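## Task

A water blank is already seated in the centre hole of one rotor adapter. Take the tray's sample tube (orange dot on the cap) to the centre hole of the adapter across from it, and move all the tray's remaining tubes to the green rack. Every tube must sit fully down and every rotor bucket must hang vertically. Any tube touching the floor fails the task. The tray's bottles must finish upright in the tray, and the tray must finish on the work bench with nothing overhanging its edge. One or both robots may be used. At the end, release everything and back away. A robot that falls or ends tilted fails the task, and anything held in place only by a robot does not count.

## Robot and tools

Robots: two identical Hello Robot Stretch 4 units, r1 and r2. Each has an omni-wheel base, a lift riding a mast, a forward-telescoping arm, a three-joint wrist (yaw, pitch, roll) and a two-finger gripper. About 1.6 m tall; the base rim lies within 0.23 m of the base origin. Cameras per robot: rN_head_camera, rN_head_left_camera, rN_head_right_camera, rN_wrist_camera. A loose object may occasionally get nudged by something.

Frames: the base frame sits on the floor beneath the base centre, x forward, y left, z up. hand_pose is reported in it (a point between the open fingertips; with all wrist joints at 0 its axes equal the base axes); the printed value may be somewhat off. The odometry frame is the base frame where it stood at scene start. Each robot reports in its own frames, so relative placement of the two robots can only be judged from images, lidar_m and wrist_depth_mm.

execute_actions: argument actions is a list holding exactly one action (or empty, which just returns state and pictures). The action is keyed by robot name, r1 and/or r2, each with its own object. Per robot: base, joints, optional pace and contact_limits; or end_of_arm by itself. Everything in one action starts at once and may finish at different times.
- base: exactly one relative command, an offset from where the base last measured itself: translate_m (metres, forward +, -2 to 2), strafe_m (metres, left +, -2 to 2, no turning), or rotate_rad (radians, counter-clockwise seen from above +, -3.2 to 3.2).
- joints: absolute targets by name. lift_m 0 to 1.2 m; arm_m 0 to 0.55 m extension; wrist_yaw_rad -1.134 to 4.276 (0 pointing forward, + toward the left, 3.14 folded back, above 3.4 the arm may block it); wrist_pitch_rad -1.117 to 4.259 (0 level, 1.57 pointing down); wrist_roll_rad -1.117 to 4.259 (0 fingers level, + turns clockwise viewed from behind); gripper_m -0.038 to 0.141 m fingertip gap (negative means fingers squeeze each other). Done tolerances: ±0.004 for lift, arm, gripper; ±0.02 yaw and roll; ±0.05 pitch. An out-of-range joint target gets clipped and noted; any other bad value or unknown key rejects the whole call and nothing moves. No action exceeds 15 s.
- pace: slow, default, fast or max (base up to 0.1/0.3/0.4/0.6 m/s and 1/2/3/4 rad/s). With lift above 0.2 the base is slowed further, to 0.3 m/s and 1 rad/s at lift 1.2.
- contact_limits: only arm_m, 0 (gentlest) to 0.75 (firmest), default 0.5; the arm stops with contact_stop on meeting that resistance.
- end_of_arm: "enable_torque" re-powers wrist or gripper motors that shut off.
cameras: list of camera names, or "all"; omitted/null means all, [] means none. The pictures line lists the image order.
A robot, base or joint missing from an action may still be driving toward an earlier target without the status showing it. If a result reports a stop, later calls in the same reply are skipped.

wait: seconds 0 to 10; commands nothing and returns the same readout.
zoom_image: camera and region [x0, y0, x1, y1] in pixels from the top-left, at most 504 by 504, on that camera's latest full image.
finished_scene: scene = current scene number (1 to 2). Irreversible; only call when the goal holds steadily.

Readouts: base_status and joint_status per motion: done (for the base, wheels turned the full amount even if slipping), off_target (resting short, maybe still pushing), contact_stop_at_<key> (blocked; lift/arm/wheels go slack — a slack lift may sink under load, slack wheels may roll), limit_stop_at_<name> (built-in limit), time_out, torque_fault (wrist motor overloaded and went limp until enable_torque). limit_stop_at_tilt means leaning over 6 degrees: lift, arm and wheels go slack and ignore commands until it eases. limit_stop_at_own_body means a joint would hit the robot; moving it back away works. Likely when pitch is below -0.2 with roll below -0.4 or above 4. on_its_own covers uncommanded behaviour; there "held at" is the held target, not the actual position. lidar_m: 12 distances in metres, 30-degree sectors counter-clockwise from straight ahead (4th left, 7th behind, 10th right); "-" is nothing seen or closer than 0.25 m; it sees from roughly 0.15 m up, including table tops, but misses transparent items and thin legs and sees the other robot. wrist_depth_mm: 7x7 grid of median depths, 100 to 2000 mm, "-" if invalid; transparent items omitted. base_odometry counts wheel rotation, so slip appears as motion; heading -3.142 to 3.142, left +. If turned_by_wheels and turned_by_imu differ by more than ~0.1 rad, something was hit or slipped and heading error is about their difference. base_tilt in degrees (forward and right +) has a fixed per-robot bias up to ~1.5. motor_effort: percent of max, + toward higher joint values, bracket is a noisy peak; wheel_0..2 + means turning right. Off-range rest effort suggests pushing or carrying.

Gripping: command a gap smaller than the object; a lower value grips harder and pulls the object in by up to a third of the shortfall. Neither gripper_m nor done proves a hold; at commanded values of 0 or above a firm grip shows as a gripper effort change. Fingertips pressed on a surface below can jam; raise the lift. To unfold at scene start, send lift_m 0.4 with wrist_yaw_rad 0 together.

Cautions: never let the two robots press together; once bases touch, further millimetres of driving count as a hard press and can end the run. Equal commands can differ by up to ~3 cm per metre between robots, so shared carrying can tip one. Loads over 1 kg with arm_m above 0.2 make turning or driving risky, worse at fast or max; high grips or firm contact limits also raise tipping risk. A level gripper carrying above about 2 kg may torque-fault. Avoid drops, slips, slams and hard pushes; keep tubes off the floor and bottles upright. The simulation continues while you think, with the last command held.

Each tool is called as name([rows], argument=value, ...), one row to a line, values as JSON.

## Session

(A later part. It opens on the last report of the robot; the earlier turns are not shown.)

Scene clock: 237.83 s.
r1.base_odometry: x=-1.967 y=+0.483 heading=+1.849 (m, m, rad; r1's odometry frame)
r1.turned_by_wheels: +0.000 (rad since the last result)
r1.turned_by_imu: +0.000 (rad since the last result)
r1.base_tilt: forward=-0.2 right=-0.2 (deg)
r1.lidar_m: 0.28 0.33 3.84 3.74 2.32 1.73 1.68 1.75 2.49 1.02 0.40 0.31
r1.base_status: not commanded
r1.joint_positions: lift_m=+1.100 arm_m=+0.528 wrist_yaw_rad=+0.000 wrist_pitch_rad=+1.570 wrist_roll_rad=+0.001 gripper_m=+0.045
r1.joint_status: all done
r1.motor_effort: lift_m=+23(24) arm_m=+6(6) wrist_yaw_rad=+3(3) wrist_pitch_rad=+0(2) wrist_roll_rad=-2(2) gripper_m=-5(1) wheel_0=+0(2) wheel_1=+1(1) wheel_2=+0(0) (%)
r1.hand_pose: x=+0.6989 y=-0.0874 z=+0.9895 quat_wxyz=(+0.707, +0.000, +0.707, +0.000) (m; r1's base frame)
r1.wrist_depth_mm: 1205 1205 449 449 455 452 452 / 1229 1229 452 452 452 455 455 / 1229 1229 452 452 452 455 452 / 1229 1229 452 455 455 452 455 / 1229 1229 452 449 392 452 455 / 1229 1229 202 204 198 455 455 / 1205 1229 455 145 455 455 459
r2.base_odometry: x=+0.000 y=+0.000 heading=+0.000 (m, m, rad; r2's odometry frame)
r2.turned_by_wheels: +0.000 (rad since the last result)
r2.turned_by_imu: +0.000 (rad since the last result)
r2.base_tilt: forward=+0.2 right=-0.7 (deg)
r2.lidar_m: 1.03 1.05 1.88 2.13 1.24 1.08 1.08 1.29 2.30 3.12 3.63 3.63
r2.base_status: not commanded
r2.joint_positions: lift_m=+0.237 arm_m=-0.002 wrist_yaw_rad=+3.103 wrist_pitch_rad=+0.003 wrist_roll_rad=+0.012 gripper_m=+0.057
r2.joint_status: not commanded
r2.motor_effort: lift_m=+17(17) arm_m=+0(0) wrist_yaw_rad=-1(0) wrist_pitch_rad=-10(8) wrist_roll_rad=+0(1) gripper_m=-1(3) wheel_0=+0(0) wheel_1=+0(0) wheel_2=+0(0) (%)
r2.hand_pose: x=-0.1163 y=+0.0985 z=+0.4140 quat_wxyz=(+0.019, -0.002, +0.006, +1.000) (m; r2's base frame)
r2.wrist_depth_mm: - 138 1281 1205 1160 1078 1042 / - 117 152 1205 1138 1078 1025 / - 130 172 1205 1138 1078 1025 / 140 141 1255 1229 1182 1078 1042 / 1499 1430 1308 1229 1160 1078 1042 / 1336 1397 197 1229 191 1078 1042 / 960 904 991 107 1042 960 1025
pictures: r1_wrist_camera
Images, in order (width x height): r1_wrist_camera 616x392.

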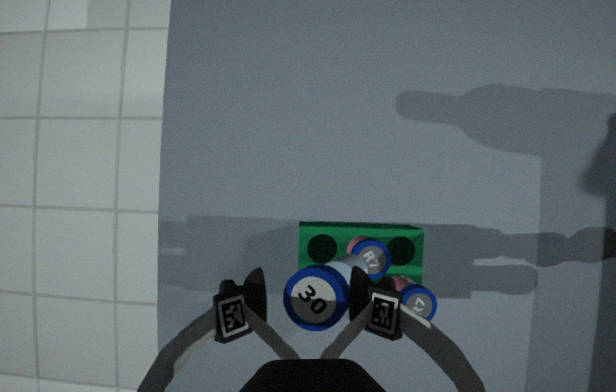

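execute_actions([
  {"r1":{"joints":{"gripper_m":0.012}}},
], cameras=[])

execute_actions([
  {"r1":{"joints":{"lift_m":1.04}}},
], cameras=["r1_wrist_camera"])

Scene clock: 243.57 s.
r1.base_odometry: x=-1.967 y=+0.483 heading=+1.849 (m, m, rad; r1's odometry frame)
r1.turned_by_wheels: +0.000 (rad since the last result)
r1.turned_by_imu: +0.002 (rad since the last result)
r1.base_tilt: forward=-0.1 right=-0.2 (deg)
r1.lidar_m: 0.29 0.32 3.83 3.74 2.30 1.71 1.68 1.74 2.48 1.03 0.41 0.29
r1.base_status: not commanded
r1.joint_positions: lift_m=+1.100 arm_m=+0.528 wrist_yaw_rad=+0.000 wrist_pitch_rad=+1.570 wrist_roll_rad=+0.001 gripper_m=+0.012
r1.joint_status: all done
r1.motor_effort: lift_m=+23(23) arm_m=+6(7) wrist_yaw_rad=-2(0) wrist_pitch_rad=-2(1) wrist_roll_rad=-2(2) gripper_m=-13(8) wheel_0=+1(0) wheel_1=+1(1) wheel_2=+0(0) (%)
r1.hand_pose: x=+0.6989 y=-0.0874 z=+0.9895 quat_wxyz=(+0.707, +0.000, +0.707, +0.000) (m; r1's base frame)
r1.wrist_depth_mm: 1205 1205 449 452 452 455 452 / 1229 1229 452 449 452 455 452 / 1205 1205 449 452 455 452 455 / 1229 1229 452 455 455 455 455 / 1229 1205 452 449 392 455 459 / 1229 1229 192 192 192 455 455 / 1229 1229 452 154 455 455 459
r2.base_odometry: x=+0.000 y=+0.000 heading=+0.000 (m, m, rad; r2's odometry frame)
r2.turned_by_wheels: +0.000 (rad since the last result)
r2.turned_by_imu: -0.001 (rad since the last result)
r2.base_tilt: forward=+0.1 right=-0.4 (deg)
r2.lidar_m: 1.02 1.04 1.87 2.12 1.24 1.08 1.07 1.28 2.31 3.11 3.65 3.61
r2.base_status: not commanded
r2.joint_positions: lift_m=+0.237 arm_m=-0.002 wrist_yaw_rad=+3.103 wrist_pitch_rad=+0.003 wrist_roll_rad=+0.012 gripper_m=+0.057
r2.joint_status: not commanded
r2.motor_effort: lift_m=+17(17) arm_m=+0(0) wrist_yaw_rad=-1(2) wrist_pitch_rad=-9(8) wrist_roll_rad=-1(2) gripper_m=-9(5) wheel_0=+0(0) wheel_1=+0(0) wheel_2=+0(0) (%)
r2.hand_pose: x=-0.1163 y=+0.0985 z=+0.4140 quat_wxyz=(+0.019, -0.002, +0.006, +1.000) (m; r2's base frame)
r2.wrist_depth_mm: - 138 1255 1229 1160 1078 1025 / - 117 152 1255 1138 1078 1025 / - 130 172 1205 1160 1098 1042 / 141 141 1281 1229 1160 1098 1042 / 1499 1430 1308 1229 1138 1078 1042 / 1336 1366 198 1205 191 1078 1042 / 960 904 1008 107 1025 946 1008
pictures: none
No camera images: the call's "cameras" was empty. Leave "cameras" out to get every camera's image.

Scene clock: 244.73 s.
r1.base_odometry: x=-1.967 y=+0.483 heading=+1.849 (m, m, rad; r1's odometry frame)
r1.turned_by_wheels: +0.000 (rad since the last result)
r1.turned_by_imu: +0.000 (rad since the last result)
r1.base_tilt: forward=-0.2 right=-0.1 (deg)
r1.lidar_m: 0.29 0.32 3.87 3.73 2.34 1.72 1.68 1.77 2.50 1.03 0.41 0.30
r1.base_status: not commanded
r1.joint_positions: lift_m=+1.040 arm_m=+0.528 wrist_yaw_rad=+0.000 wrist_pitch_rad=+1.570 wrist_roll_rad=+0.001 gripper_m=+0.012
r1.joint_status: all done
r1.motor_effort: lift_m=+18(22) arm_m=+6(6) wrist_yaw_rad=+1(0) wrist_pitch_rad=-1(2) wrist_roll_rad=-2(1) gripper_m=-14(11) wheel_0=+1(0) wheel_1=+1(1) wheel_2=+0(0) (%)
r1.hand_pose: x=+0.6989 y=-0.0874 z=+0.9299 quat_wxyz=(+0.707, +0.000, +0.707, +0.000) (m; r1's base frame)
r1.wrist_depth_mm: 1138 1160 389 394 394 392 392 / 1160 1138 392 392 392 394 394 / 1160 1138 389 392 394 394 394 / 1160 1160 394 394 392 394 394 / 1160 1160 392 366 334 394 394 / 1160 1138 191 192 192 394 397 / 1160 1182 392 154 394 394 399
r2.base_odometry: x=+0.000 y=+0.000 heading=+0.000 (m, m, rad; r2's odometry frame)
r2.turned_by_wheels: +0.000 (rad since the last result)
r2.turned_by_imu: +0.000 (rad since the last result)
r2.base_tilt: forward=+0.2 right=-0.6 (deg)
r2.lidar_m: 1.02 1.04 1.90 2.12 1.22 1.08 1.07 1.27 2.31 3.13 3.65 3.62
r2.base_status: not commanded
r2.joint_positions: lift_m=+0.237 arm_m=-0.002 wrist_yaw_rad=+3.103 wrist_pitch_rad=+0.003 wrist_roll_rad=+0.012 gripper_m=+0.057
r2.joint_status: not commanded
r2.motor_effort: lift_m=+17(17) arm_m=+0(0) wrist_yaw_rad=-1(0) wrist_pitch_rad=-9(8) wrist_roll_rad=-1(2) gripper_m=-6(3) wheel_0=+0(0) wheel_1=+0(0) wheel_2=+0(0) (%)
r2.hand_pose: x=-0.1163 y=+0.0985 z=+0.4140 quat_wxyz=(+0.019, -0.002, +0.006, +1.000) (m; r2's base frame)
r2.wrist_depth_mm: - 138 1281 1205 1138 1078 1042 / - 117 152 1229 1160 1098 1025 / - 130 172 1205 1138 1098 1042 / 141 141 1281 1229 1182 1098 1042 / 1537 1430 1308 1229 1160 1098 1042 / 1336 1366 198 1229 191 1060 1042 / 960 917 1008 107 1042 931 1025
pictures: r1_wrist_camera
Images, in order (width x height): r1_wrist_camera 616x392.

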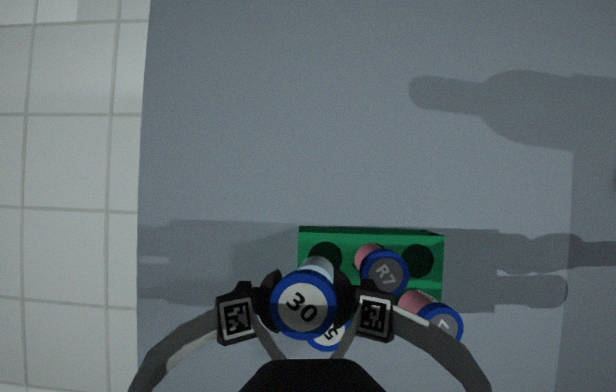

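execute_actions([
  {"r1":{"joints":{"lift_m":1.005},"pace":"slow"}},
], cameras=["r1_wrist_camera"])

Scene clock: 252.37 s.
r1.base_odometry: x=-1.967 y=+0.483 heading=+1.849 (m, m, rad; r1's odometry frame)
r1.turned_by_wheels: +0.000 (rad since the last result)
r1.turned_by_imu: +0.001 (rad since the last result)
r1.base_tilt: forward=-0.3 right=-0.1 (deg)
r1.lidar_m: 0.28 0.32 3.85 3.74 2.31 1.72 1.68 1.76 2.50 1.03 0.40 0.29
r1.base_status: not commanded
r1.joint_positions: lift_m=+1.005 arm_m=+0.528 wrist_yaw_rad=+0.000 wrist_pitch_rad=+1.570 wrist_roll_rad=+0.001 gripper_m=+0.012
r1.joint_status: all done
r1.motor_effort: lift_m=+17(18) arm_m=+6(6) wrist_yaw_rad=-1(1) wrist_pitch_rad=+0(2) wrist_roll_rad=-3(3) gripper_m=-11(12) wheel_0=+0(1) wheel_1=+1(1) wheel_2=+0(0) (%)
r1.hand_pose: x=+0.6989 y=-0.0874 z=+0.8950 quat_wxyz=(+0.707, +0.000, +0.707, +0.000) (m; r1's base frame)
r1.wrist_depth_mm: 1118 732 355 357 357 357 359 / 1118 355 357 357 357 357 357 / 1118 355 357 355 359 359 362 / 1118 355 357 357 357 357 359 / 1118 357 357 298 298 359 362 / 1138 357 191 193 193 362 362 / 1118 357 357 153 359 362 362
r2.base_odometry: x=+0.000 y=+0.000 heading=+0.000 (m, m, rad; r2's odometry frame)
r2.turned_by_wheels: +0.000 (rad since the last result)
r2.turned_by_imu: +0.000 (rad since the last result)
r2.base_tilt: forward=+0.2 right=-0.6 (deg)
r2.lidar_m: 1.01 1.05 1.88 2.10 1.24 1.09 1.09 1.27 2.30 3.12 3.64 3.62
r2.base_status: not commanded
r2.joint_positions: lift_m=+0.237 arm_m=-0.002 wrist_yaw_rad=+3.103 wrist_pitch_rad=+0.003 wrist_roll_rad=+0.012 gripper_m=+0.057
r2.joint_status: not commanded
r2.motor_effort: lift_m=+17(17) arm_m=+0(0) wrist_yaw_rad=+0(0) wrist_pitch_rad=-10(8) wrist_roll_rad=-2(1) gripper_m=-3(2) wheel_0=+0(0) wheel_1=+0(0) wheel_2=+0(0) (%)
r2.hand_pose: x=-0.1163 y=+0.0985 z=+0.4140 quat_wxyz=(+0.019, -0.002, +0.006, +1.000) (m; r2's base frame)
r2.wrist_depth_mm: - 138 1281 1229 1160 1098 1025 / - 117 151 1229 1160 1118 1042 / - 130 172 1255 1138 1078 1025 / 140 141 1281 1205 1182 1078 1042 / 1499 1397 1308 1229 1138 1078 1025 / 1336 1397 198 1205 191 1098 1042 / 946 917 1008 107 1025 946 1025
pictures: r1_wrist_camera
Images, in order (width x height): r1_wrist_camera 616x392.

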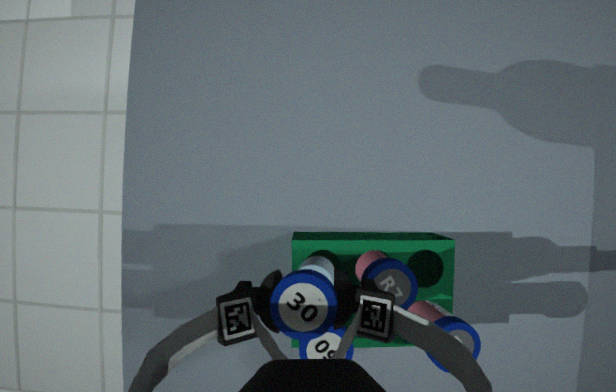

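execute_actions([
  {"r1":{"joints":{"gripper_m":0.07}}},
], cameras=[])

execute_actions([
  {"r1":{"joints":{"lift_m":1.12}}},
], cameras=["r1_wrist_camera"])

Scene clock: 256.80 s.
r1.base_odometry: x=-1.967 y=+0.483 heading=+1.849 (m, m, rad; r1's odometry frame)
r1.turned_by_wheels: +0.000 (rad since the last result)
r1.turned_by_imu: +0.001 (rad since the last result)
r1.base_tilt: forward=-0.2 right=+0.0 (deg)
r1.lidar_m: 0.28 0.33 3.84 3.74 2.34 1.72 1.67 1.77 2.50 1.02 0.39 0.30
r1.base_status: not commanded
r1.joint_positions: lift_m=+1.005 arm_m=+0.528 wrist_yaw_rad=+0.000 wrist_pitch_rad=+1.570 wrist_roll_rad=+0.001 gripper_m=+0.070
r1.joint_status: all done
r1.motor_effort: lift_m=+18(18) arm_m=+6(6) wrist_yaw_rad=+2(1) wrist_pitch_rad=-1(1) wrist_roll_rad=-4(2) gripper_m=-2(10) wheel_0=+0(0) wheel_1=+1(1) wheel_2=+0(0) (%)
r1.hand_pose: x=+0.6989 y=-0.0874 z=+0.8949 quat_wxyz=(+0.707, +0.000, +0.707, +0.000) (m; r1's base frame)
r1.wrist_depth_mm: 1118 1118 357 357 357 357 359 / 1118 355 355 355 357 355 357 / 1118 357 355 357 357 357 359 / 1138 357 355 357 357 359 359 / 1138 357 357 357 298 357 359 / 1138 357 199 304 198 359 362 / 1118 359 357 154 359 300 362
r2.base_odometry: x=+0.000 y=+0.000 heading=+0.000 (m, m, rad; r2's odometry frame)
r2.turned_by_wheels: +0.000 (rad since the last result)
r2.turned_by_imu: +0.000 (rad since the last result)
r2.base_tilt: forward=+0.2 right=-0.5 (deg)
r2.lidar_m: 1.03 1.06 1.87 2.11 1.25 1.07 1.09 1.29 2.31 3.12 3.68 3.61
r2.base_status: not commanded
r2.joint_positions: lift_m=+0.237 arm_m=-0.002 wrist_yaw_rad=+3.103 wrist_pitch_rad=+0.003 wrist_roll_rad=+0.012 gripper_m=+0.057
r2.joint_status: not commanded
r2.motor_effort: lift_m=+17(17) arm_m=+0(0) wrist_yaw_rad=-1(2) wrist_pitch_rad=-8(8) wrist_roll_rad=+0(3) gripper_m=-2(4) wheel_0=+0(0) wheel_1=+0(0) wheel_2=+0(0) (%)
r2.hand_pose: x=-0.1163 y=+0.0985 z=+0.4140 quat_wxyz=(+0.019, -0.002, +0.006, +1.000) (m; r2's base frame)
r2.wrist_depth_mm: - 138 1255 1229 1138 1078 1025 / - 117 151 1205 1160 1078 1042 / - 130 172 1205 1160 1098 1025 / 140 141 1255 1205 1160 1078 1042 / 1499 1397 1308 1229 1138 1098 1025 / 1308 1397 197 1229 191 1078 1025 / 960 917 991 107 1060 946 1042
pictures: none
No camera images: the call's "cameras" was empty. Leave "cameras" out to get every camera's image.

Scene clock: 258.33 s.
r1.base_odometry: x=-1.967 y=+0.483 heading=+1.849 (m, m, rad; r1's odometry frame)
r1.turned_by_wheels: +0.000 (rad since the last result)
r1.turned_by_imu: +0.000 (rad since the last result)
r1.base_tilt: forward=-0.2 right=-0.1 (deg)
r1.lidar_m: 0.28 0.32 3.85 3.75 2.31 1.72 1.70 1.76 2.49 1.01 0.40 0.31
r1.base_status: not commanded
r1.joint_positions: lift_m=+1.120 arm_m=+0.528 wrist_yaw_rad=+0.000 wrist_pitch_rad=+1.570 wrist_roll_rad=+0.001 gripper_m=+0.070
r1.joint_status: all done
r1.motor_effort: lift_m=+23(24) arm_m=+6(6) wrist_yaw_rad=+0(2) wrist_pitch_rad=+0(1) wrist_roll_rad=-3(2) gripper_m=-3(2) wheel_0=+0(0) wheel_1=+1(1) wheel_2=+0(0) (%)
r1.hand_pose: x=+0.6989 y=-0.0874 z=+1.0095 quat_wxyz=(+0.707, +0.000, +0.707, +0.000) (m; r1's base frame)
r1.wrist_depth_mm: 1229 1229 469 473 473 473 473 / 1229 1255 473 469 469 473 480 / 1255 1255 469 473 477 473 477 / 1255 1255 473 473 473 473 477 / 1229 1229 473 473 413 477 477 / 1229 1255 199 473 199 477 477 / 1229 1255 473 152 477 480 477
r2.base_odometry: x=+0.000 y=+0.000 heading=+0.000 (m, m, rad; r2's odometry frame)
r2.turned_by_wheels: +0.000 (rad since the last result)
r2.turned_by_imu: +0.000 (rad since the last result)
r2.base_tilt: forward=+0.1 right=-0.6 (deg)
r2.lidar_m: 1.04 1.06 1.86 2.12 1.22 1.07 1.07 1.30 2.31 3.12 3.63 3.62
r2.base_status: not commanded
r2.joint_positions: lift_m=+0.237 arm_m=-0.002 wrist_yaw_rad=+3.103 wrist_pitch_rad=+0.003 wrist_roll_rad=+0.012 gripper_m=+0.057
r2.joint_status: not commanded
r2.motor_effort: lift_m=+17(17) arm_m=+0(0) wrist_yaw_rad=+0(1) wrist_pitch_rad=-8(9) wrist_roll_rad=-1(0) gripper_m=-3(4) wheel_0=+0(0) wheel_1=+0(0) wheel_2=+0(0) (%)
r2.hand_pose: x=-0.1163 y=+0.0985 z=+0.4140 quat_wxyz=(+0.019, -0.002, +0.006, +1.000) (m; r2's base frame)
r2.wrist_depth_mm: - 138 1229 1229 1138 1098 1025 / - 117 152 1229 1160 1078 1025 / - 130 172 1229 1160 1078 1025 / 141 141 1308 1229 1138 1098 1042 / 1499 1430 1308 1229 1160 1098 1025 / 1366 1366 197 1205 191 1098 1042 / 960 917 976 107 1042 960 1025
pictures: r1_wrist_camera
Images, in order (width x height): r1_wrist_camera 616x392.

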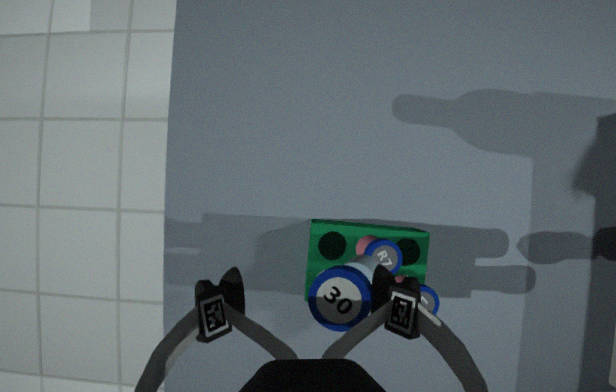

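execute_actions([
  {"r1":{"joints":{"gripper_m":0.012}}},
], cameras=[])

execute_actions([
  {"r1":{"joints":{"wrist_roll_rad":1.57}}},
], cameras=[])

execute_actions([
  {"r1":{"joints":{"lift_m":1.05}}},
], cameras=["r1_wrist_camera"])

Scene clock: 264.70 s.
r1.base_odometry: x=-1.967 y=+0.483 heading=+1.849 (m, m, rad; r1's odometry frame)
r1.turned_by_wheels: +0.000 (rad since the last result)
r1.turned_by_imu: +0.002 (rad since the last result)
r1.base_tilt: forward=-0.2 right=-0.1 (deg)
r1.lidar_m: 0.29 0.30 3.83 3.74 2.31 1.72 1.70 1.77 2.51 1.02 0.42 0.30
r1.base_status: not commanded
r1.joint_positions: lift_m=+1.120 arm_m=+0.528 wrist_yaw_rad=+0.000 wrist_pitch_rad=+1.570 wrist_roll_rad=+0.001 gripper_m=+0.012
r1.joint_status: all done
r1.motor_effort: lift_m=+23(23) arm_m=+6(7) wrist_yaw_rad=+0(1) wrist_pitch_rad=-2(0) wrist_roll_rad=-1(3) gripper_m=-18(9) wheel_0=+0(0) wheel_1=+1(1) wheel_2=+0(0) (%)
r1.hand_pose: x=+0.6989 y=-0.0874 z=+1.0095 quat_wxyz=(+0.707, +0.000, +0.707, +0.000) (m; r1's base frame)
r1.wrist_depth_mm: 1229 1229 469 473 473 473 473 / 1255 1229 469 473 473 477 477 / 1255 1229 469 469 473 473 477 / 1255 1255 477 473 473 473 477 / 1255 1255 477 466 413 477 477 / 1255 1255 192 192 193 473 480 / 1229 1255 473 154 473 477 480
r2.base_odometry: x=+0.000 y=+0.000 heading=+0.000 (m, m, rad; r2's odometry frame)
r2.turned_by_wheels: +0.000 (rad since the last result)
r2.turned_by_imu: -0.001 (rad since the last result)
r2.base_tilt: forward=+0.1 right=-0.6 (deg)
r2.lidar_m: 1.03 1.04 1.85 2.12 1.23 1.07 1.08 1.28 2.29 3.10 3.66 3.62
r2.base_status: not commanded
r2.joint_positions: lift_m=+0.237 arm_m=-0.002 wrist_yaw_rad=+3.103 wrist_pitch_rad=+0.003 wrist_roll_rad=+0.012 gripper_m=+0.057
r2.joint_status: not commanded
r2.motor_effort: lift_m=+17(17) arm_m=+0(0) wrist_yaw_rad=+0(1) wrist_pitch_rad=-8(8) wrist_roll_rad=+1(2) gripper_m=-5(3) wheel_0=+0(0) wheel_1=+0(0) wheel_2=+0(0) (%)
r2.hand_pose: x=-0.1163 y=+0.0985 z=+0.4140 quat_wxyz=(+0.019, -0.002, +0.006, +1.000) (m; r2's base frame)
r2.wrist_depth_mm: - 138 1229 1229 1138 1078 1042 / - 117 152 1229 1160 1078 1025 / - 130 172 1205 1160 1078 1042 / 140 142 1281 1229 1138 1078 1042 / 1499 1430 1336 1255 1160 1098 1042 / 1336 1366 197 1229 191 1098 1025 / 960 904 1008 107 1042 960 1025
pictures: none
No camera images: the call's "cameras" was empty. Leave "cameras" out to get every camera's image.

Scene clock: 266.20 s.
r1.base_odometry: x=-1.967 y=+0.483 heading=+1.849 (m, m, rad; r1's odometry frame)
r1.turned_by_wheels: +0.000 (rad since the last result)
r1.turned_by_imu: +0.000 (rad since the last result)
r1.base_tilt: forward=-0.2 right=-0.1 (deg)
r1.lidar_m: 0.28 0.32 3.84 3.73 2.31 1.72 1.68 1.77 2.50 1.01 0.41 0.30
r1.base_status: not commanded
r1.joint_positions: lift_m=+1.120 arm_m=+0.528 wrist_yaw_rad=+0.000 wrist_pitch_rad=+1.570 wrist_roll_rad=+1.569 gripper_m=+0.012
r1.joint_status: all done
r1.motor_effort: lift_m=+23(23) arm_m=+6(6) wrist_yaw_rad=+1(1) wrist_pitch_rad=+0(0) wrist_roll_rad=+1(7) gripper_m=-11(12) wheel_0=+0(0) wheel_1=+1(1) wheel_2=+0(0) (%)
r1.hand_pose: x=+0.6990 y=-0.0874 z=+1.0095 quat_wxyz=(+0.501, +0.500, +0.500, -0.499) (m; r1's base frame)
r1.wrist_depth_mm: 469 469 469 473 473 480 477 / 469 469 466 473 477 473 477 / 466 473 473 469 477 480 480 / 466 469 473 413 473 477 480 / 469 469 469 415 473 477 480 / 466 469 191 192 192 477 480 / 469 469 473 154 477 477 477
r2.base_odometry: x=+0.000 y=+0.000 heading=+0.000 (m, m, rad; r2's odometry frame)
r2.turned_by_wheels: +0.000 (rad since the last result)
r2.turned_by_imu: +0.000 (rad since the last result)
r2.base_tilt: forward=+0.2 right=-0.7 (deg)
r2.lidar_m: 1.01 1.03 1.90 2.11 1.24 1.09 1.09 1.29 2.29 3.11 3.64 3.62
r2.base_status: not commanded
r2.joint_positions: lift_m=+0.237 arm_m=-0.002 wrist_yaw_rad=+3.103 wrist_pitch_rad=+0.003 wrist_roll_rad=+0.012 gripper_m=+0.057
r2.joint_status: not commanded
r2.motor_effort: lift_m=+17(17) arm_m=+0(0) wrist_yaw_rad=-1(1) wrist_pitch_rad=-8(8) wrist_roll_rad=+1(1) gripper_m=-2(6) wheel_0=+0(0) wheel_1=+0(0) wheel_2=+0(0) (%)
r2.hand_pose: x=-0.1163 y=+0.0985 z=+0.4140 quat_wxyz=(+0.019, -0.002, +0.006, +1.000) (m; r2's base frame)
r2.wrist_depth_mm: - 138 1229 1255 1138 1098 1042 / - 117 152 1205 1138 1098 1025 / - 130 172 1229 1160 1078 1025 / 141 141 1281 1229 1138 1078 1042 / 1499 1430 1336 1255 1138 1078 1025 / 1336 1397 198 1229 191 1078 1042 / 960 917 991 107 1042 946 1025
pictures: none
No camera images: the call's "cameras" was empty. Leave "cameras" out to get every camera's image.

Scene clock: 267.47 s.
r1.base_odometry: x=-1.967 y=+0.483 heading=+1.849 (m, m, rad; r1's odometry frame)
r1.turned_by_wheels: +0.000 (rad since the last result)
r1.turned_by_imu: +0.000 (rad since the last result)
r1.base_tilt: forward=-0.2 right=-0.1 (deg)
r1.lidar_m: 0.27 0.32 3.84 3.74 2.32 1.71 1.68 1.76 2.49 1.02 0.39 0.31
r1.base_status: not commanded
r1.joint_positions: lift_m=+1.050 arm_m=+0.528 wrist_yaw_rad=+0.000 wrist_pitch_rad=+1.570 wrist_roll_rad=+1.569 gripper_m=+0.012
r1.joint_status: all done
r1.motor_effort: lift_m=+18(22) arm_m=+7(7) wrist_yaw_rad=-1(1) wrist_pitch_rad=+0(1) wrist_roll_rad=+2(2) gripper_m=-11(13) wheel_0=+0(0) wheel_1=+1(1) wheel_2=+0(0) (%)
r1.hand_pose: x=+0.6990 y=-0.0874 z=+0.9399 quat_wxyz=(+0.501, +0.500, +0.500, -0.499) (m; r1's base frame)
r1.wrist_depth_mm: 397 399 402 402 404 410 410 / 399 399 402 404 404 407 407 / 399 399 402 343 404 404 410 / 397 399 404 343 407 407 410 / 397 399 402 343 407 407 410 / 397 399 191 192 193 407 410 / 397 399 402 154 407 407 410
r2.base_odometry: x=+0.000 y=+0.000 heading=+0.000 (m, m, rad; r2's odometry frame)
r2.turned_by_wheels: +0.000 (rad since the last result)
r2.turned_by_imu: +0.000 (rad since the last result)
r2.base_tilt: forward=+0.2 right=-0.5 (deg)
r2.lidar_m: 1.02 1.05 1.86 2.14 1.26 1.07 1.09 1.27 2.31 3.11 3.66 3.62
r2.base_status: not commanded
r2.joint_positions: lift_m=+0.237 arm_m=-0.002 wrist_yaw_rad=+3.103 wrist_pitch_rad=+0.003 wrist_roll_rad=+0.012 gripper_m=+0.057
r2.joint_status: not commanded
r2.motor_effort: lift_m=+17(17) arm_m=+0(0) wrist_yaw_rad=+0(1) wrist_pitch_rad=-7(9) wrist_roll_rad=+0(1) gripper_m=+0(1) wheel_0=+0(0) wheel_1=+0(0) wheel_2=+0(0) (%)
r2.hand_pose: x=-0.1163 y=+0.0985 z=+0.4140 quat_wxyz=(+0.019, -0.002, +0.006, +1.000) (m; r2's base frame)
r2.wrist_depth_mm: - 138 1255 1205 1160 1078 1025 / - 117 152 1229 1160 1078 1025 / - 130 172 1229 1138 1098 1008 / 141 141 1255 1229 1160 1098 1042 / 1537 1430 1308 1229 1138 1098 1060 / 1336 1397 197 1205 191 1078 1025 / 960 917 1008 107 1060 931 1025
pictures: r1_wrist_camera
Images, in order (width x height): r1_wrist_camera 616x392.

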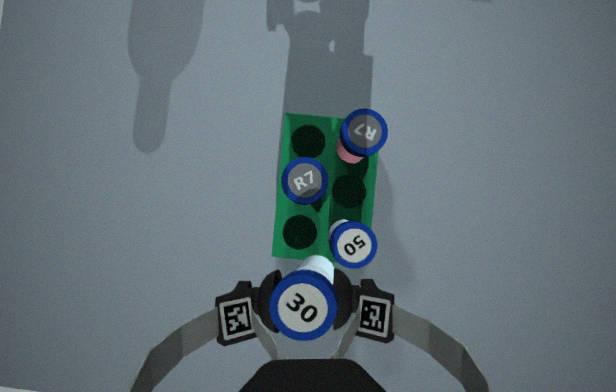

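execute_actions([
  {"r1":{"base":{"strafe_m":-0.024},"joints":{"arm_m":0.537}}},
], cameras=["r1_wrist_camera"])

Scene clock: 272.20 s.
r1.base_odometry: x=-1.944 y=+0.490 heading=+1.849 (m, m, rad; r1's odometry frame)
r1.turned_by_wheels: +0.000 (rad since the last result)
r1.turned_by_imu: +0.001 (rad since the last result)
r1.base_tilt: forward=-0.1 right=-0.2 (deg)
r1.lidar_m: 0.29 0.32 3.88 3.74 2.32 1.71 1.68 1.75 2.50 1.02 0.39 0.30
r1.base_status: done
r1.joint_positions: lift_m=+1.050 arm_m=+0.536 wrist_yaw_rad=+0.000 wrist_pitch_rad=+1.570 wrist_roll_rad=+1.569 gripper_m=+0.012
r1.joint_status: all done
r1.motor_effort: lift_m=+18(19) arm_m=+7(7) wrist_yaw_rad=-1(2) wrist_pitch_rad=+0(1) wrist_roll_rad=+1(1) gripper_m=-11(13) wheel_0=+0(0) wheel_1=+0(7) wheel_2=+0(1) (%)
r1.hand_pose: x=+0.7069 y=-0.0874 z=+0.9399 quat_wxyz=(+0.501, +0.500, +0.500, -0.499) (m; r1's base frame)
r1.wrist_depth_mm: 399 402 402 404 404 407 410 / 399 399 402 404 407 407 407 / 397 399 402 404 407 407 410 / 397 402 402 343 407 407 410 / 397 399 402 343 404 407 410 / 399 402 192 192 193 407 410 / 399 399 402 154 404 407 407
r2.base_odometry: x=+0.000 y=+0.000 heading=+0.000 (m, m, rad; r2's odometry frame)
r2.turned_by_wheels: +0.000 (rad since the last result)
r2.turned_by_imu: +0.000 (rad since the last result)
r2.base_tilt: forward=+0.4 right=-0.6 (deg)
r2.lidar_m: 1.04 1.05 1.87 2.11 1.25 1.09 1.08 1.29 2.32 3.12 3.65 3.62
r2.base_status: not commanded
r2.joint_positions: lift_m=+0.237 arm_m=-0.002 wrist_yaw_rad=+3.103 wrist_pitch_rad=+0.003 wrist_roll_rad=+0.012 gripper_m=+0.057
r2.joint_status: not commanded
r2.motor_effort: lift_m=+17(17) arm_m=-1(0) wrist_yaw_rad=-1(1) wrist_pitch_rad=-8(8) wrist_roll_rad=+0(0) gripper_m=-3(2) wheel_0=+0(0) wheel_1=+0(0) wheel_2=+0(0) (%)
r2.hand_pose: x=-0.1163 y=+0.0985 z=+0.4140 quat_wxyz=(+0.019, -0.002, +0.006, +1.000) (m; r2's base frame)
r2.wrist_depth_mm: - 138 1281 1182 1138 1098 1025 / - 117 152 1229 1138 1078 1025 / - 130 172 1205 1160 1078 1042 / 140 141 1255 1229 1160 1098 1025 / 1537 1430 1308 1229 1138 1098 1060 / 1336 1336 198 1205 192 1098 1042 / 946 904 991 107 1042 946 1025
pictures: r1_wrist_camera
Images, in order (width x height): r1_wrist_camera 616x392.

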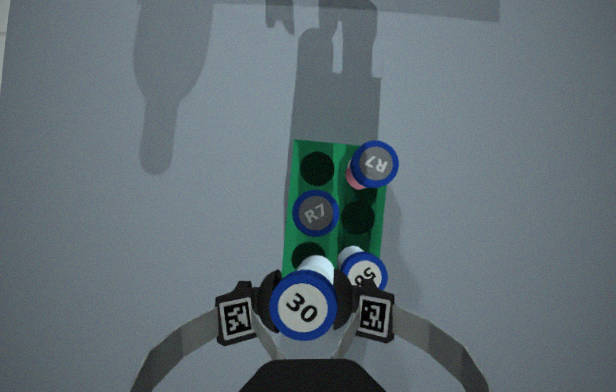

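execute_actions([
  {"r1":{"joints":{"lift_m":1.0},"pace":"slow"}},
], cameras=["r1_wrist_camera"])

Scene clock: 277.70 s.
r1.base_odometry: x=-1.944 y=+0.490 heading=+1.849 (m, m, rad; r1's odometry frame)
r1.turned_by_wheels: +0.000 (rad since the last result)
r1.turned_by_imu: +0.001 (rad since the last result)
r1.base_tilt: forward=+0.0 right=-0.1 (deg)
r1.lidar_m: 0.29 0.31 3.88 3.77 2.33 1.73 1.70 1.74 2.49 1.04 0.42 0.29
r1.base_status: not commanded
r1.joint_positions: lift_m=+1.000 arm_m=+0.536 wrist_yaw_rad=+0.000 wrist_pitch_rad=+1.570 wrist_roll_rad=+1.569 gripper_m=+0.012
r1.joint_status: all done
r1.motor_effort: lift_m=+17(17) arm_m=+7(7) wrist_yaw_rad=+0(1) wrist_pitch_rad=+1(1) wrist_roll_rad=+2(2) gripper_m=-10(14) wheel_0=+1(2) wheel_1=+0(0) wheel_2=+0(0) (%)
r1.hand_pose: x=+0.7070 y=-0.0874 z=+0.8900 quat_wxyz=(+0.501, +0.500, +0.500, -0.499) (m; r1's base frame)
r1.wrist_depth_mm: 347 349 351 353 355 355 355 / 351 349 353 353 355 357 359 / 349 351 351 353 355 355 359 / 349 349 351 294 347 357 357 / 349 351 353 294 349 357 357 / 349 351 192 192 192 355 359 / 349 347 353 153 353 357 357
r2.base_odometry: x=+0.000 y=+0.000 heading=+0.000 (m, m, rad; r2's odometry frame)
r2.turned_by_wheels: +0.000 (rad since the last result)
r2.turned_by_imu: +0.000 (rad since the last result)
r2.base_tilt: forward=+0.2 right=-0.6 (deg)
r2.lidar_m: 1.02 1.06 1.88 2.09 1.25 1.09 1.07 1.29 2.31 3.12 3.65 3.62
r2.base_status: not commanded
r2.joint_positions: lift_m=+0.237 arm_m=-0.002 wrist_yaw_rad=+3.103 wrist_pitch_rad=+0.003 wrist_roll_rad=+0.012 gripper_m=+0.057
r2.joint_status: not commanded
r2.motor_effort: lift_m=+17(17) arm_m=+0(1) wrist_yaw_rad=+0(0) wrist_pitch_rad=-9(8) wrist_roll_rad=+0(0) gripper_m=-2(6) wheel_0=+0(0) wheel_1=+0(0) wheel_2=+0(0) (%)
r2.hand_pose: x=-0.1163 y=+0.0985 z=+0.4140 quat_wxyz=(+0.019, -0.002, +0.006, +1.000) (m; r2's base frame)
r2.wrist_depth_mm: - 138 1255 1229 1138 1078 1042 / - 117 152 1255 1138 1118 1025 / - 130 172 1205 1118 1098 1008 / 141 141 1281 1229 1160 1098 1042 / 1499 1430 1308 1229 1138 1098 1025 / 1366 1366 198 1205 191 1098 1060 / 946 931 976 107 1025 931 1008
pictures: r1_wrist_camera
Images, in order (width x height): r1_wrist_camera 616x392.

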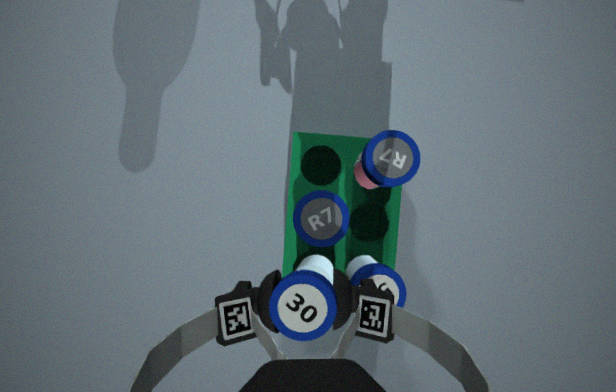

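In the hole. Open and check before lifting.

execute_actions([
  {"r1":{"joints":{"gripper_m":0.06}}},
], cameras=["r1_wrist_camera"])

Scene clock: 284.90 s.
r1.base_odometry: x=-1.944 y=+0.490 heading=+1.849 (m, m, rad; r1's odometry frame)
r1.turned_by_wheels: +0.000 (rad since the last result)
r1.turned_by_imu: +0.001 (rad since the last result)
r1.base_tilt: forward=-0.1 right=-0.1 (deg)
r1.lidar_m: 0.28 0.31 3.87 3.77 2.31 1.72 1.69 1.77 2.50 1.02 0.41 0.30
r1.base_status: not commanded
r1.joint_positions: lift_m=+1.000 arm_m=+0.536 wrist_yaw_rad=+0.000 wrist_pitch_rad=+1.570 wrist_roll_rad=+1.569 gripper_m=+0.060
r1.joint_status: all done
r1.motor_effort: lift_m=+18(18) arm_m=+6(7) wrist_yaw_rad=+0(2) wrist_pitch_rad=+0(4) wrist_roll_rad=+1(1) gripper_m=-6(7) wheel_0=+1(1) wheel_1=+0(0) wheel_2=+0(0) (%)
r1.hand_pose: x=+0.7072 y=-0.0874 z=+0.8900 quat_wxyz=(+0.501, +0.500, +0.500, -0.499) (m; r1's base frame)
r1.wrist_depth_mm: 353 353 355 355 357 357 359 / 351 353 353 355 357 357 359 / 353 353 355 357 297 357 362 / 351 353 355 351 297 357 359 / 351 353 355 294 297 357 359 / 351 351 202 202 200 357 359 / 351 353 353 145 355 357 357
r2.base_odometry: x=+0.000 y=+0.000 heading=+0.000 (m, m, rad; r2's odometry frame)
r2.turned_by_wheels: +0.000 (rad since the last result)
r2.turned_by_imu: +0.000 (rad since the last result)
r2.base_tilt: forward=+0.2 right=-0.6 (deg)
r2.lidar_m: 1.01 1.05 1.88 2.11 1.25 1.07 1.07 1.30 2.31 3.11 3.65 3.62
r2.base_status: not commanded
r2.joint_positions: lift_m=+0.237 arm_m=-0.002 wrist_yaw_rad=+3.103 wrist_pitch_rad=+0.003 wrist_roll_rad=+0.012 gripper_m=+0.057
r2.joint_status: not commanded
r2.motor_effort: lift_m=+17(17) arm_m=+0(0) wrist_yaw_rad=+1(1) wrist_pitch_rad=-9(8) wrist_roll_rad=+0(1) gripper_m=+2(1) wheel_0=+0(0) wheel_1=+0(0) wheel_2=+0(0) (%)
r2.hand_pose: x=-0.1163 y=+0.0985 z=+0.4140 quat_wxyz=(+0.019, -0.002, +0.006, +1.000) (m; r2's base frame)
r2.wrist_depth_mm: - 138 1255 1229 1138 1078 1025 / - 117 152 1255 1160 1078 1042 / - 130 172 1229 1182 1078 1042 / 141 141 1281 1229 1160 1078 1025 / 1537 1430 1281 1229 1160 1078 1042 / 1336 1366 198 1205 191 1078 1060 / 960 917 991 107 1025 946 1025
pictures: r1_wrist_camera
Images, in order (width x height): r1_wrist_camera 616x392.

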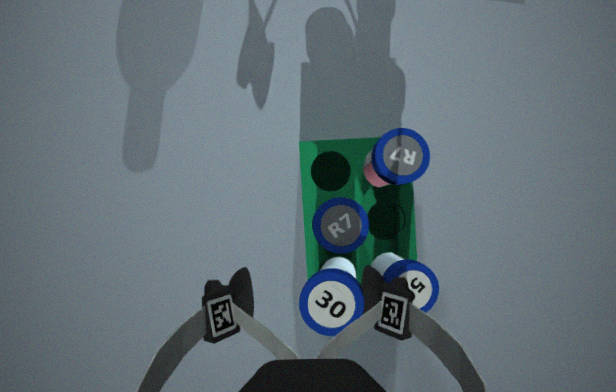

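execute_actions([
  {"r1":{"joints":{"lift_m":1.08},"pace":"slow"}},
], cameras=["r1_wrist_camera"])

Scene clock: 291.47 s.
r1.base_odometry: x=-1.944 y=+0.490 heading=+1.849 (m, m, rad; r1's odometry frame)
r1.turned_by_wheels: +0.000 (rad since the last result)
r1.turned_by_imu: +0.002 (rad since the last result)
r1.base_tilt: forward=-0.1 right=-0.3 (deg)
r1.lidar_m: 0.28 0.33 3.88 3.76 2.34 1.73 1.68 1.77 2.51 1.01 0.41 0.30
r1.base_status: not commanded
r1.joint_positions: lift_m=+1.080 arm_m=+0.536 wrist_yaw_rad=+0.000 wrist_pitch_rad=+1.570 wrist_roll_rad=+1.569 gripper_m=+0.060
r1.joint_status: all done
r1.motor_effort: lift_m=+23(23) arm_m=+6(6) wrist_yaw_rad=-1(1) wrist_pitch_rad=+0(2) wrist_roll_rad=+2(2) gripper_m=-4(2) wheel_0=+1(1) wheel_1=+0(0) wheel_2=+0(0) (%)
r1.hand_pose: x=+0.7072 y=-0.0874 z=+0.9695 quat_wxyz=(+0.501, +0.500, +0.500, -0.499) (m; r1's base frame)
r1.wrist_depth_mm: 427 430 433 433 433 439 439 / 430 427 433 436 436 436 439 / 430 433 430 433 436 436 436 / 427 430 433 430 436 436 439 / 430 430 433 430 404 436 436 / 427 430 202 207 200 436 439 / 427 430 433 149 436 436 439
r2.base_odometry: x=+0.000 y=+0.000 heading=+0.000 (m, m, rad; r2's odometry frame)
r2.turned_by_wheels: +0.000 (rad since the last result)
r2.turned_by_imu: -0.001 (rad since the last result)
r2.base_tilt: forward=+0.4 right=-0.6 (deg)
r2.lidar_m: 1.02 1.05 1.89 2.11 1.24 1.07 1.08 1.30 2.30 3.12 3.64 3.60
r2.base_status: not commanded
r2.joint_positions: lift_m=+0.237 arm_m=-0.002 wrist_yaw_rad=+3.103 wrist_pitch_rad=+0.003 wrist_roll_rad=+0.012 gripper_m=+0.057
r2.joint_status: not commanded
r2.motor_effort: lift_m=+17(17) arm_m=+0(0) wrist_yaw_rad=-1(1) wrist_pitch_rad=-7(8) wrist_roll_rad=-1(1) gripper_m=-4(0) wheel_0=+0(0) wheel_1=+0(0) wheel_2=+0(0) (%)
r2.hand_pose: x=-0.1163 y=+0.0985 z=+0.4140 quat_wxyz=(+0.019, -0.002, +0.006, +1.000) (m; r2's base frame)
r2.wrist_depth_mm: - 138 1255 1205 1138 1078 1008 / - 117 152 1255 1138 1078 1042 / - 130 172 1229 1160 1078 1025 / 141 141 1281 1229 1160 1098 1025 / 1537 1397 1336 1229 1138 1078 1025 / 1336 1336 197 1229 191 1078 1060 / 946 904 991 107 1025 931 1025
pictures: r1_wrist_camera
Images, in order (width x height): r1_wrist_camera 616x392.

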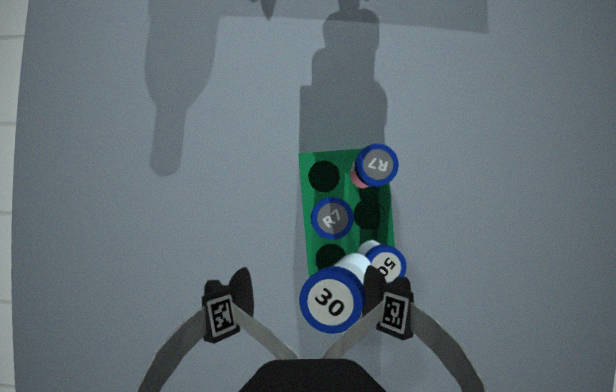

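execute_actions([
  {"r1":{"joints":{"gripper_m":0.012}}},
], cameras=[])

execute_actions([
  {"r1":{"joints":{"wrist_roll_rad":0.785,"lift_m":1.06}}},
], cameras=["r1_wrist_camera"])

Scene clock: 300.10 s.
r1.base_odometry: x=-1.944 y=+0.490 heading=+1.849 (m, m, rad; r1's odometry frame)
r1.turned_by_wheels: +0.000 (rad since the last result)
r1.turned_by_imu: +0.002 (rad since the last result)
r1.base_tilt: forward=-0.2 right=-0.2 (deg)
r1.lidar_m: 0.28 0.32 3.87 3.76 2.33 1.73 1.69 1.77 2.48 1.02 0.40 0.29
r1.base_status: not commanded
r1.joint_positions: lift_m=+1.080 arm_m=+0.536 wrist_yaw_rad=+0.000 wrist_pitch_rad=+1.570 wrist_roll_rad=+1.569 gripper_m=+0.012
r1.joint_status: all done
r1.motor_effort: lift_m=+23(23) arm_m=+6(6) wrist_yaw_rad=-3(1) wrist_pitch_rad=+1(1) wrist_roll_rad=+1(1) gripper_m=-10(13) wheel_0=+1(1) wheel_1=+0(0) wheel_2=+0(0) (%)
r1.hand_pose: x=+0.7072 y=-0.0874 z=+0.9695 quat_wxyz=(+0.501, +0.500, +0.500, -0.499) (m; r1's base frame)
r1.wrist_depth_mm: 430 430 433 433 433 439 439 / 427 430 430 433 433 439 439 / 430 433 433 433 436 436 439 / 427 430 430 427 433 436 439 / 427 430 430 375 404 436 436 / 427 433 193 192 193 436 439 / 430 430 430 154 436 436 439
r2.base_odometry: x=+0.000 y=+0.000 heading=+0.000 (m, m, rad; r2's odometry frame)
r2.turned_by_wheels: +0.000 (rad since the last result)
r2.turned_by_imu: -0.001 (rad since the last result)
r2.base_tilt: forward=+0.2 right=-0.8 (deg)
r2.lidar_m: 1.02 1.06 1.87 2.10 1.23 1.08 1.08 1.27 2.32 3.12 3.65 3.62
r2.base_status: not commanded
r2.joint_positions: lift_m=+0.237 arm_m=-0.002 wrist_yaw_rad=+3.103 wrist_pitch_rad=+0.003 wrist_roll_rad=+0.012 gripper_m=+0.057
r2.joint_status: not commanded
r2.motor_effort: lift_m=+17(17) arm_m=+0(0) wrist_yaw_rad=-1(1) wrist_pitch_rad=-8(7) wrist_roll_rad=-1(1) gripper_m=+1(5) wheel_0=+0(0) wheel_1=+0(0) wheel_2=+0(0) (%)
r2.hand_pose: x=-0.1163 y=+0.0985 z=+0.4140 quat_wxyz=(+0.019, -0.002, +0.006, +1.000) (m; r2's base frame)
r2.wrist_depth_mm: - 138 1229 1229 1138 1078 1025 / - 117 151 1229 1160 1098 1042 / - 130 172 1205 1138 1098 1042 / 141 141 1255 1229 1138 1098 1042 / 1499 1430 1308 1229 1160 1118 1042 / 1336 1366 198 1229 191 1078 1060 / 960 917 991 107 1025 946 1042
pictures: none
No camera images: the call's "cameras" was empty. Leave "cameras" out to get every camera's image.

Scene clock: 301.13 s.
r1.base_odometry: x=-1.944 y=+0.490 heading=+1.849 (m, m, rad; r1's odometry frame)
r1.turned_by_wheels: +0.000 (rad since the last result)
r1.turned_by_imu: +0.000 (rad since the last result)
r1.base_tilt: forward=-0.2 right=-0.1 (deg)
r1.lidar_m: 0.29 0.32 3.87 3.75 2.33 1.70 1.68 1.77 2.50 1.02 0.40 0.30
r1.base_status: not commanded
r1.joint_positions: lift_m=+1.060 arm_m=+0.536 wrist_yaw_rad=+0.000 wrist_pitch_rad=+1.570 wrist_roll_rad=+0.786 gripper_m=+0.012
r1.joint_status: all done
r1.motor_effort: lift_m=+18(21) arm_m=+6(6) wrist_yaw_rad=-2(2) wrist_pitch_rad=+0(0) wrist_roll_rad=-3(10) gripper_m=-8(12) wheel_0=+0(0) wheel_1=+0(0) wheel_2=+0(0) (%)
r1.hand_pose: x=+0.7071 y=-0.0874 z=+0.9499 quat_wxyz=(+0.654, +0.271, +0.653, -0.270) (m; r1's base frame)
r1.wrist_depth_mm: 1160 410 410 413 413 415 415 / 410 410 410 413 415 415 415 / 407 410 413 413 415 415 415 / 407 410 413 415 415 415 418 / 1160 410 413 382 303 418 418 / 1160 413 191 192 192 418 418 / 1182 1182 413 154 415 418 418
r2.base_odometry: x=+0.000 y=+0.000 heading=+0.000 (m, m, rad; r2's odometry frame)
r2.turned_by_wheels: +0.000 (rad since the last result)
r2.turned_by_imu: +0.000 (rad since the last result)
r2.base_tilt: forward=+0.3 right=-0.5 (deg)
r2.lidar_m: 1.01 1.07 1.87 2.10 1.23 1.09 1.09 1.27 2.31 3.10 3.65 3.62
r2.base_status: not commanded
r2.joint_positions: lift_m=+0.237 arm_m=-0.002 wrist_yaw_rad=+3.103 wrist_pitch_rad=+0.003 wrist_roll_rad=+0.012 gripper_m=+0.057
r2.joint_status: not commanded
r2.motor_effort: lift_m=+17(17) arm_m=+0(0) wrist_yaw_rad=-2(1) wrist_pitch_rad=-8(8) wrist_roll_rad=+1(1) gripper_m=-4(2) wheel_0=+0(0) wheel_1=+0(0) wheel_2=+0(0) (%)
r2.hand_pose: x=-0.1163 y=+0.0985 z=+0.4140 quat_wxyz=(+0.019, -0.002, +0.006, +1.000) (m; r2's base frame)
r2.wrist_depth_mm: - 138 1255 1205 1138 1060 1025 / - 117 151 1229 1160 1098 1042 / - 130 172 1229 1118 1098 1025 / 140 141 1281 1229 1160 1078 1042 / 1499 1366 1336 1229 1118 1118 1042 / 1308 1336 198 1182 191 1118 1042 / 976 917 991 107 1042 946 1025
pictures: r1_wrist_camera
Images, in order (width x height): r1_wrist_camera 616x392.

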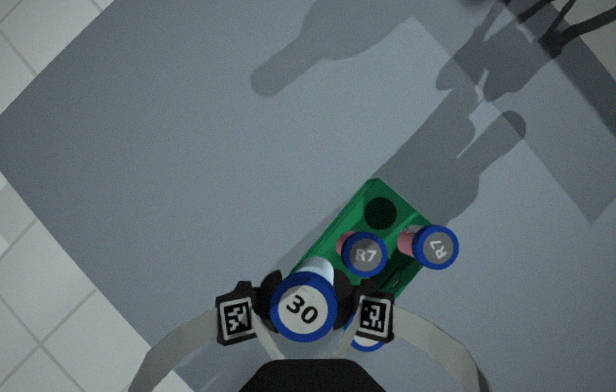

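execute_actions([
  {"r1":{"joints":{"lift_m":0.968},"pace":"slow"}},
], cameras=["r1_wrist_camera"])

Scene clock: 306.80 s.
r1.base_odometry: x=-1.944 y=+0.490 heading=+1.850 (m, m, rad; r1's odometry frame)
r1.turned_by_wheels: +0.000 (rad since the last result)
r1.turned_by_imu: +0.002 (rad since the last result)
r1.base_tilt: forward=-0.2 right=-0.2 (deg)
r1.lidar_m: 0.28 0.33 3.84 3.76 2.35 1.72 1.68 1.76 2.50 1.03 0.41 0.31
r1.base_status: not commanded
r1.joint_positions: lift_m=+0.997 arm_m=+0.536 wrist_yaw_rad=-0.001 wrist_pitch_rad=+1.573 wrist_roll_rad=+0.786 gripper_m=+0.012
r1.joint_status: lift_m contact_stop (moved -0.063 of -0.092)
r1.on_its_own: lift_m is slack since a contact_stop (your +0.968 is given up)
r1.motor_effort: lift_m=+16(19) arm_m=+6(6) wrist_yaw_rad=+2(2) wrist_pitch_rad=-9(29) wrist_roll_rad=-2(2) gripper_m=-10(14) wheel_0=+4(4) wheel_1=+1(1) wheel_2=+1(2) (%)
r1.hand_pose: x=+0.7060 y=-0.0874 z=+0.8864 quat_wxyz=(+0.652, +0.271, +0.654, -0.271) (m; r1's base frame)
r1.wrist_depth_mm: 347 347 349 351 353 355 357 / 349 349 351 353 355 355 355 / 349 349 351 353 353 355 355 / 349 351 351 353 349 355 355 / 349 349 351 353 293 355 357 / 1098 349 210 174 191 357 355 / 1118 349 351 149 231 357 357
r2.base_odometry: x=+0.000 y=+0.000 heading=+0.000 (m, m, rad; r2's odometry frame)
r2.turned_by_wheels: +0.000 (rad since the last result)
r2.turned_by_imu: +0.000 (rad since the last result)
r2.base_tilt: forward=+0.0 right=-0.7 (deg)
r2.lidar_m: 1.03 1.04 1.87 2.10 1.25 1.09 1.08 1.28 2.31 3.12 3.66 3.62
r2.base_status: not commanded
r2.joint_positions: lift_m=+0.237 arm_m=-0.002 wrist_yaw_rad=+3.103 wrist_pitch_rad=+0.003 wrist_roll_rad=+0.012 gripper_m=+0.057
r2.joint_status: not commanded
r2.motor_effort: lift_m=+17(17) arm_m=+0(0) wrist_yaw_rad=-1(0) wrist_pitch_rad=-8(8) wrist_roll_rad=+0(0) gripper_m=-2(0) wheel_0=+0(0) wheel_1=+0(0) wheel_2=+0(0) (%)
r2.hand_pose: x=-0.1163 y=+0.0985 z=+0.4140 quat_wxyz=(+0.019, -0.002, +0.006, +1.000) (m; r2's base frame)
r2.wrist_depth_mm: - 138 1255 1229 1118 1098 1025 / - 117 152 1229 1138 1078 1025 / - 130 172 1229 1160 1060 1025 / 141 141 1308 1229 1160 1098 1042 / 1499 1464 1308 1255 1160 1118 1060 / 1336 1336 198 1205 191 1098 1042 / 960 917 976 107 1060 931 1008
pictures: r1_wrist_camera
Images, in order (width x height): r1_wrist_camera 616x392.

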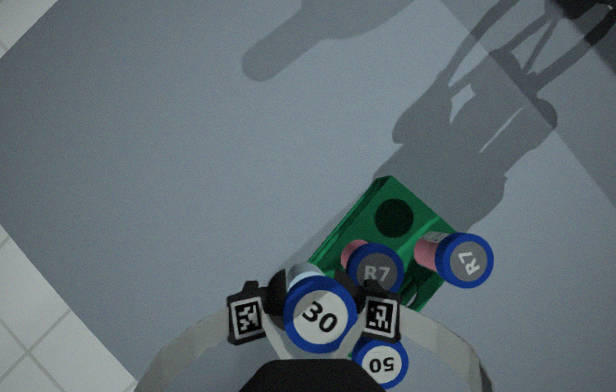

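execute_actions([
  {"r1":{"joints":{"lift_m":1.05,"arm_m":0.515}}},
], cameras=[])

execute_actions([
  {"r1":{"joints":{"wrist_roll_rad":1.57}}},
], cameras=["r1_wrist_camera"])

Scene clock: 312.97 s.
r1.base_odometry: x=-1.944 y=+0.490 heading=+1.850 (m, m, rad; r1's odometry frame)
r1.turned_by_wheels: +0.000 (rad since the last result)
r1.turned_by_imu: +0.001 (rad since the last result)
r1.base_tilt: forward=-0.2 right=-0.1 (deg)
r1.lidar_m: 0.28 0.31 3.87 3.77 2.33 1.72 1.68 1.77 2.49 1.01 0.42 0.31
r1.base_status: not commanded
r1.joint_positions: lift_m=+1.050 arm_m=+0.516 wrist_yaw_rad=+0.000 wrist_pitch_rad=+1.570 wrist_roll_rad=+0.786 gripper_m=+0.012
r1.joint_status: all done
r1.motor_effort: lift_m=+23(24) arm_m=-7(9) wrist_yaw_rad=+1(1) wrist_pitch_rad=+0(6) wrist_roll_rad=-1(2) gripper_m=-12(14) wheel_0=+2(3) wheel_1=+0(0) wheel_2=+0(0) (%)
r1.hand_pose: x=+0.6873 y=-0.0874 z=+0.9395 quat_wxyz=(+0.653, +0.271, +0.653, -0.271) (m; r1's base frame)
r1.wrist_depth_mm: 399 397 399 404 404 404 407 / 399 399 402 404 404 404 404 / 399 399 402 404 404 404 407 / 399 399 402 402 399 404 407 / 1160 399 402 343 345 407 407 / 1182 402 196 174 191 404 407 / 1160 1182 404 157 407 407 407
r2.base_odometry: x=+0.000 y=+0.000 heading=+0.000 (m, m, rad; r2's odometry frame)
r2.turned_by_wheels: +0.000 (rad since the last result)
r2.turned_by_imu: +0.000 (rad since the last result)
r2.base_tilt: forward=+0.2 right=-0.5 (deg)
r2.lidar_m: 1.03 1.06 1.87 2.13 1.25 1.08 1.09 1.27 2.30 3.11 3.65 3.61
r2.base_status: not commanded
r2.joint_positions: lift_m=+0.237 arm_m=-0.002 wrist_yaw_rad=+3.103 wrist_pitch_rad=+0.003 wrist_roll_rad=+0.012 gripper_m=+0.057
r2.joint_status: not commanded
r2.motor_effort: lift_m=+17(17) arm_m=+0(0) wrist_yaw_rad=-1(1) wrist_pitch_rad=-8(9) wrist_roll_rad=+1(0) gripper_m=-4(5) wheel_0=+0(0) wheel_1=+0(0) wheel_2=+0(0) (%)
r2.hand_pose: x=-0.1163 y=+0.0985 z=+0.4140 quat_wxyz=(+0.019, -0.002, +0.006, +1.000) (m; r2's base frame)
r2.wrist_depth_mm: - 138 1255 1229 1138 1098 1008 / - 117 152 1229 1138 1078 1025 / - 130 172 1229 1160 1098 1042 / 141 141 1255 1205 1160 1098 1042 / 1537 1430 1308 1229 1138 1098 1025 / 1336 1336 198 1229 191 1098 1042 / 946 917 1008 107 1042 931 1025
pictures: none
No camera images: the call's "cameras" was empty. Leave "cameras" out to get every camera's image.

Scene clock: 314.00 s.
r1.base_odometry: x=-1.944 y=+0.490 heading=+1.850 (m, m, rad; r1's odometry frame)
r1.turned_by_wheels: +0.000 (rad since the last result)
r1.turned_by_imu: +0.000 (rad since the last result)
r1.base_tilt: forward=-0.1 right=-0.2 (deg)
r1.lidar_m: 0.29 0.30 3.89 3.77 2.33 1.70 1.68 1.75 2.48 1.04 0.40 0.30
r1.base_status: not commanded
r1.joint_positions: lift_m=+1.050 arm_m=+0.516 wrist_yaw_rad=+0.000 wrist_pitch_rad=+1.570 wrist_roll_rad=+1.569 gripper_m=+0.012
r1.joint_status: all done
r1.motor_effort: lift_m=+23(23) arm_m=-7(7) wrist_yaw_rad=+0(0) wrist_pitch_rad=-1(1) wrist_roll_rad=+1(4) gripper_m=-11(8) wheel_0=+3(3) wheel_1=+0(0) wheel_2=+0(1) (%)
r1.hand_pose: x=+0.6873 y=-0.0874 z=+0.9395 quat_wxyz=(+0.500, +0.500, +0.500, -0.500) (m; r1's base frame)
r1.wrist_depth_mm: 397 402 402 404 407 410 407 / 399 402 402 404 404 407 410 / 397 402 402 404 404 404 407 / 397 399 402 343 404 407 407 / 399 399 402 342 404 407 410 / 397 402 196 174 191 407 407 / 399 399 402 157 404 407 407
r2.base_odometry: x=+0.000 y=+0.000 heading=+0.000 (m, m, rad; r2's odometry frame)
r2.turned_by_wheels: +0.000 (rad since the last result)
r2.turned_by_imu: +0.000 (rad since the last result)
r2.base_tilt: forward=+0.3 right=-0.6 (deg)
r2.lidar_m: 1.03 1.05 1.87 2.12 1.23 1.08 1.08 1.28 2.29 3.12 3.67 3.62
r2.base_status: not commanded
r2.joint_positions: lift_m=+0.237 arm_m=-0.002 wrist_yaw_rad=+3.103 wrist_pitch_rad=+0.003 wrist_roll_rad=+0.012 gripper_m=+0.057
r2.joint_status: not commanded
r2.motor_effort: lift_m=+17(17) arm_m=+0(0) wrist_yaw_rad=-1(2) wrist_pitch_rad=-8(8) wrist_roll_rad=+0(0) gripper_m=-1(2) wheel_0=+0(0) wheel_1=+0(0) wheel_2=+0(0) (%)
r2.hand_pose: x=-0.1163 y=+0.0985 z=+0.4140 quat_wxyz=(+0.019, -0.002, +0.006, +1.000) (m; r2's base frame)
r2.wrist_depth_mm: - 138 1229 1205 1160 1078 1025 / - 117 152 1255 1138 1078 1025 / - 130 172 1229 1138 1098 1042 / 141 141 1255 1255 1160 1098 1060 / 1499 1397 1281 1255 1160 1098 1042 / 1308 1366 198 1205 191 1118 1025 / 946 917 976 107 1025 946 1025
pictures: r1_wrist_camera
Images, in order (width x height): r1_wrist_camera 616x392.

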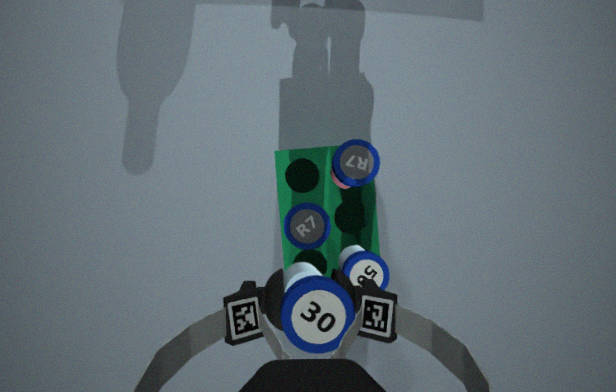

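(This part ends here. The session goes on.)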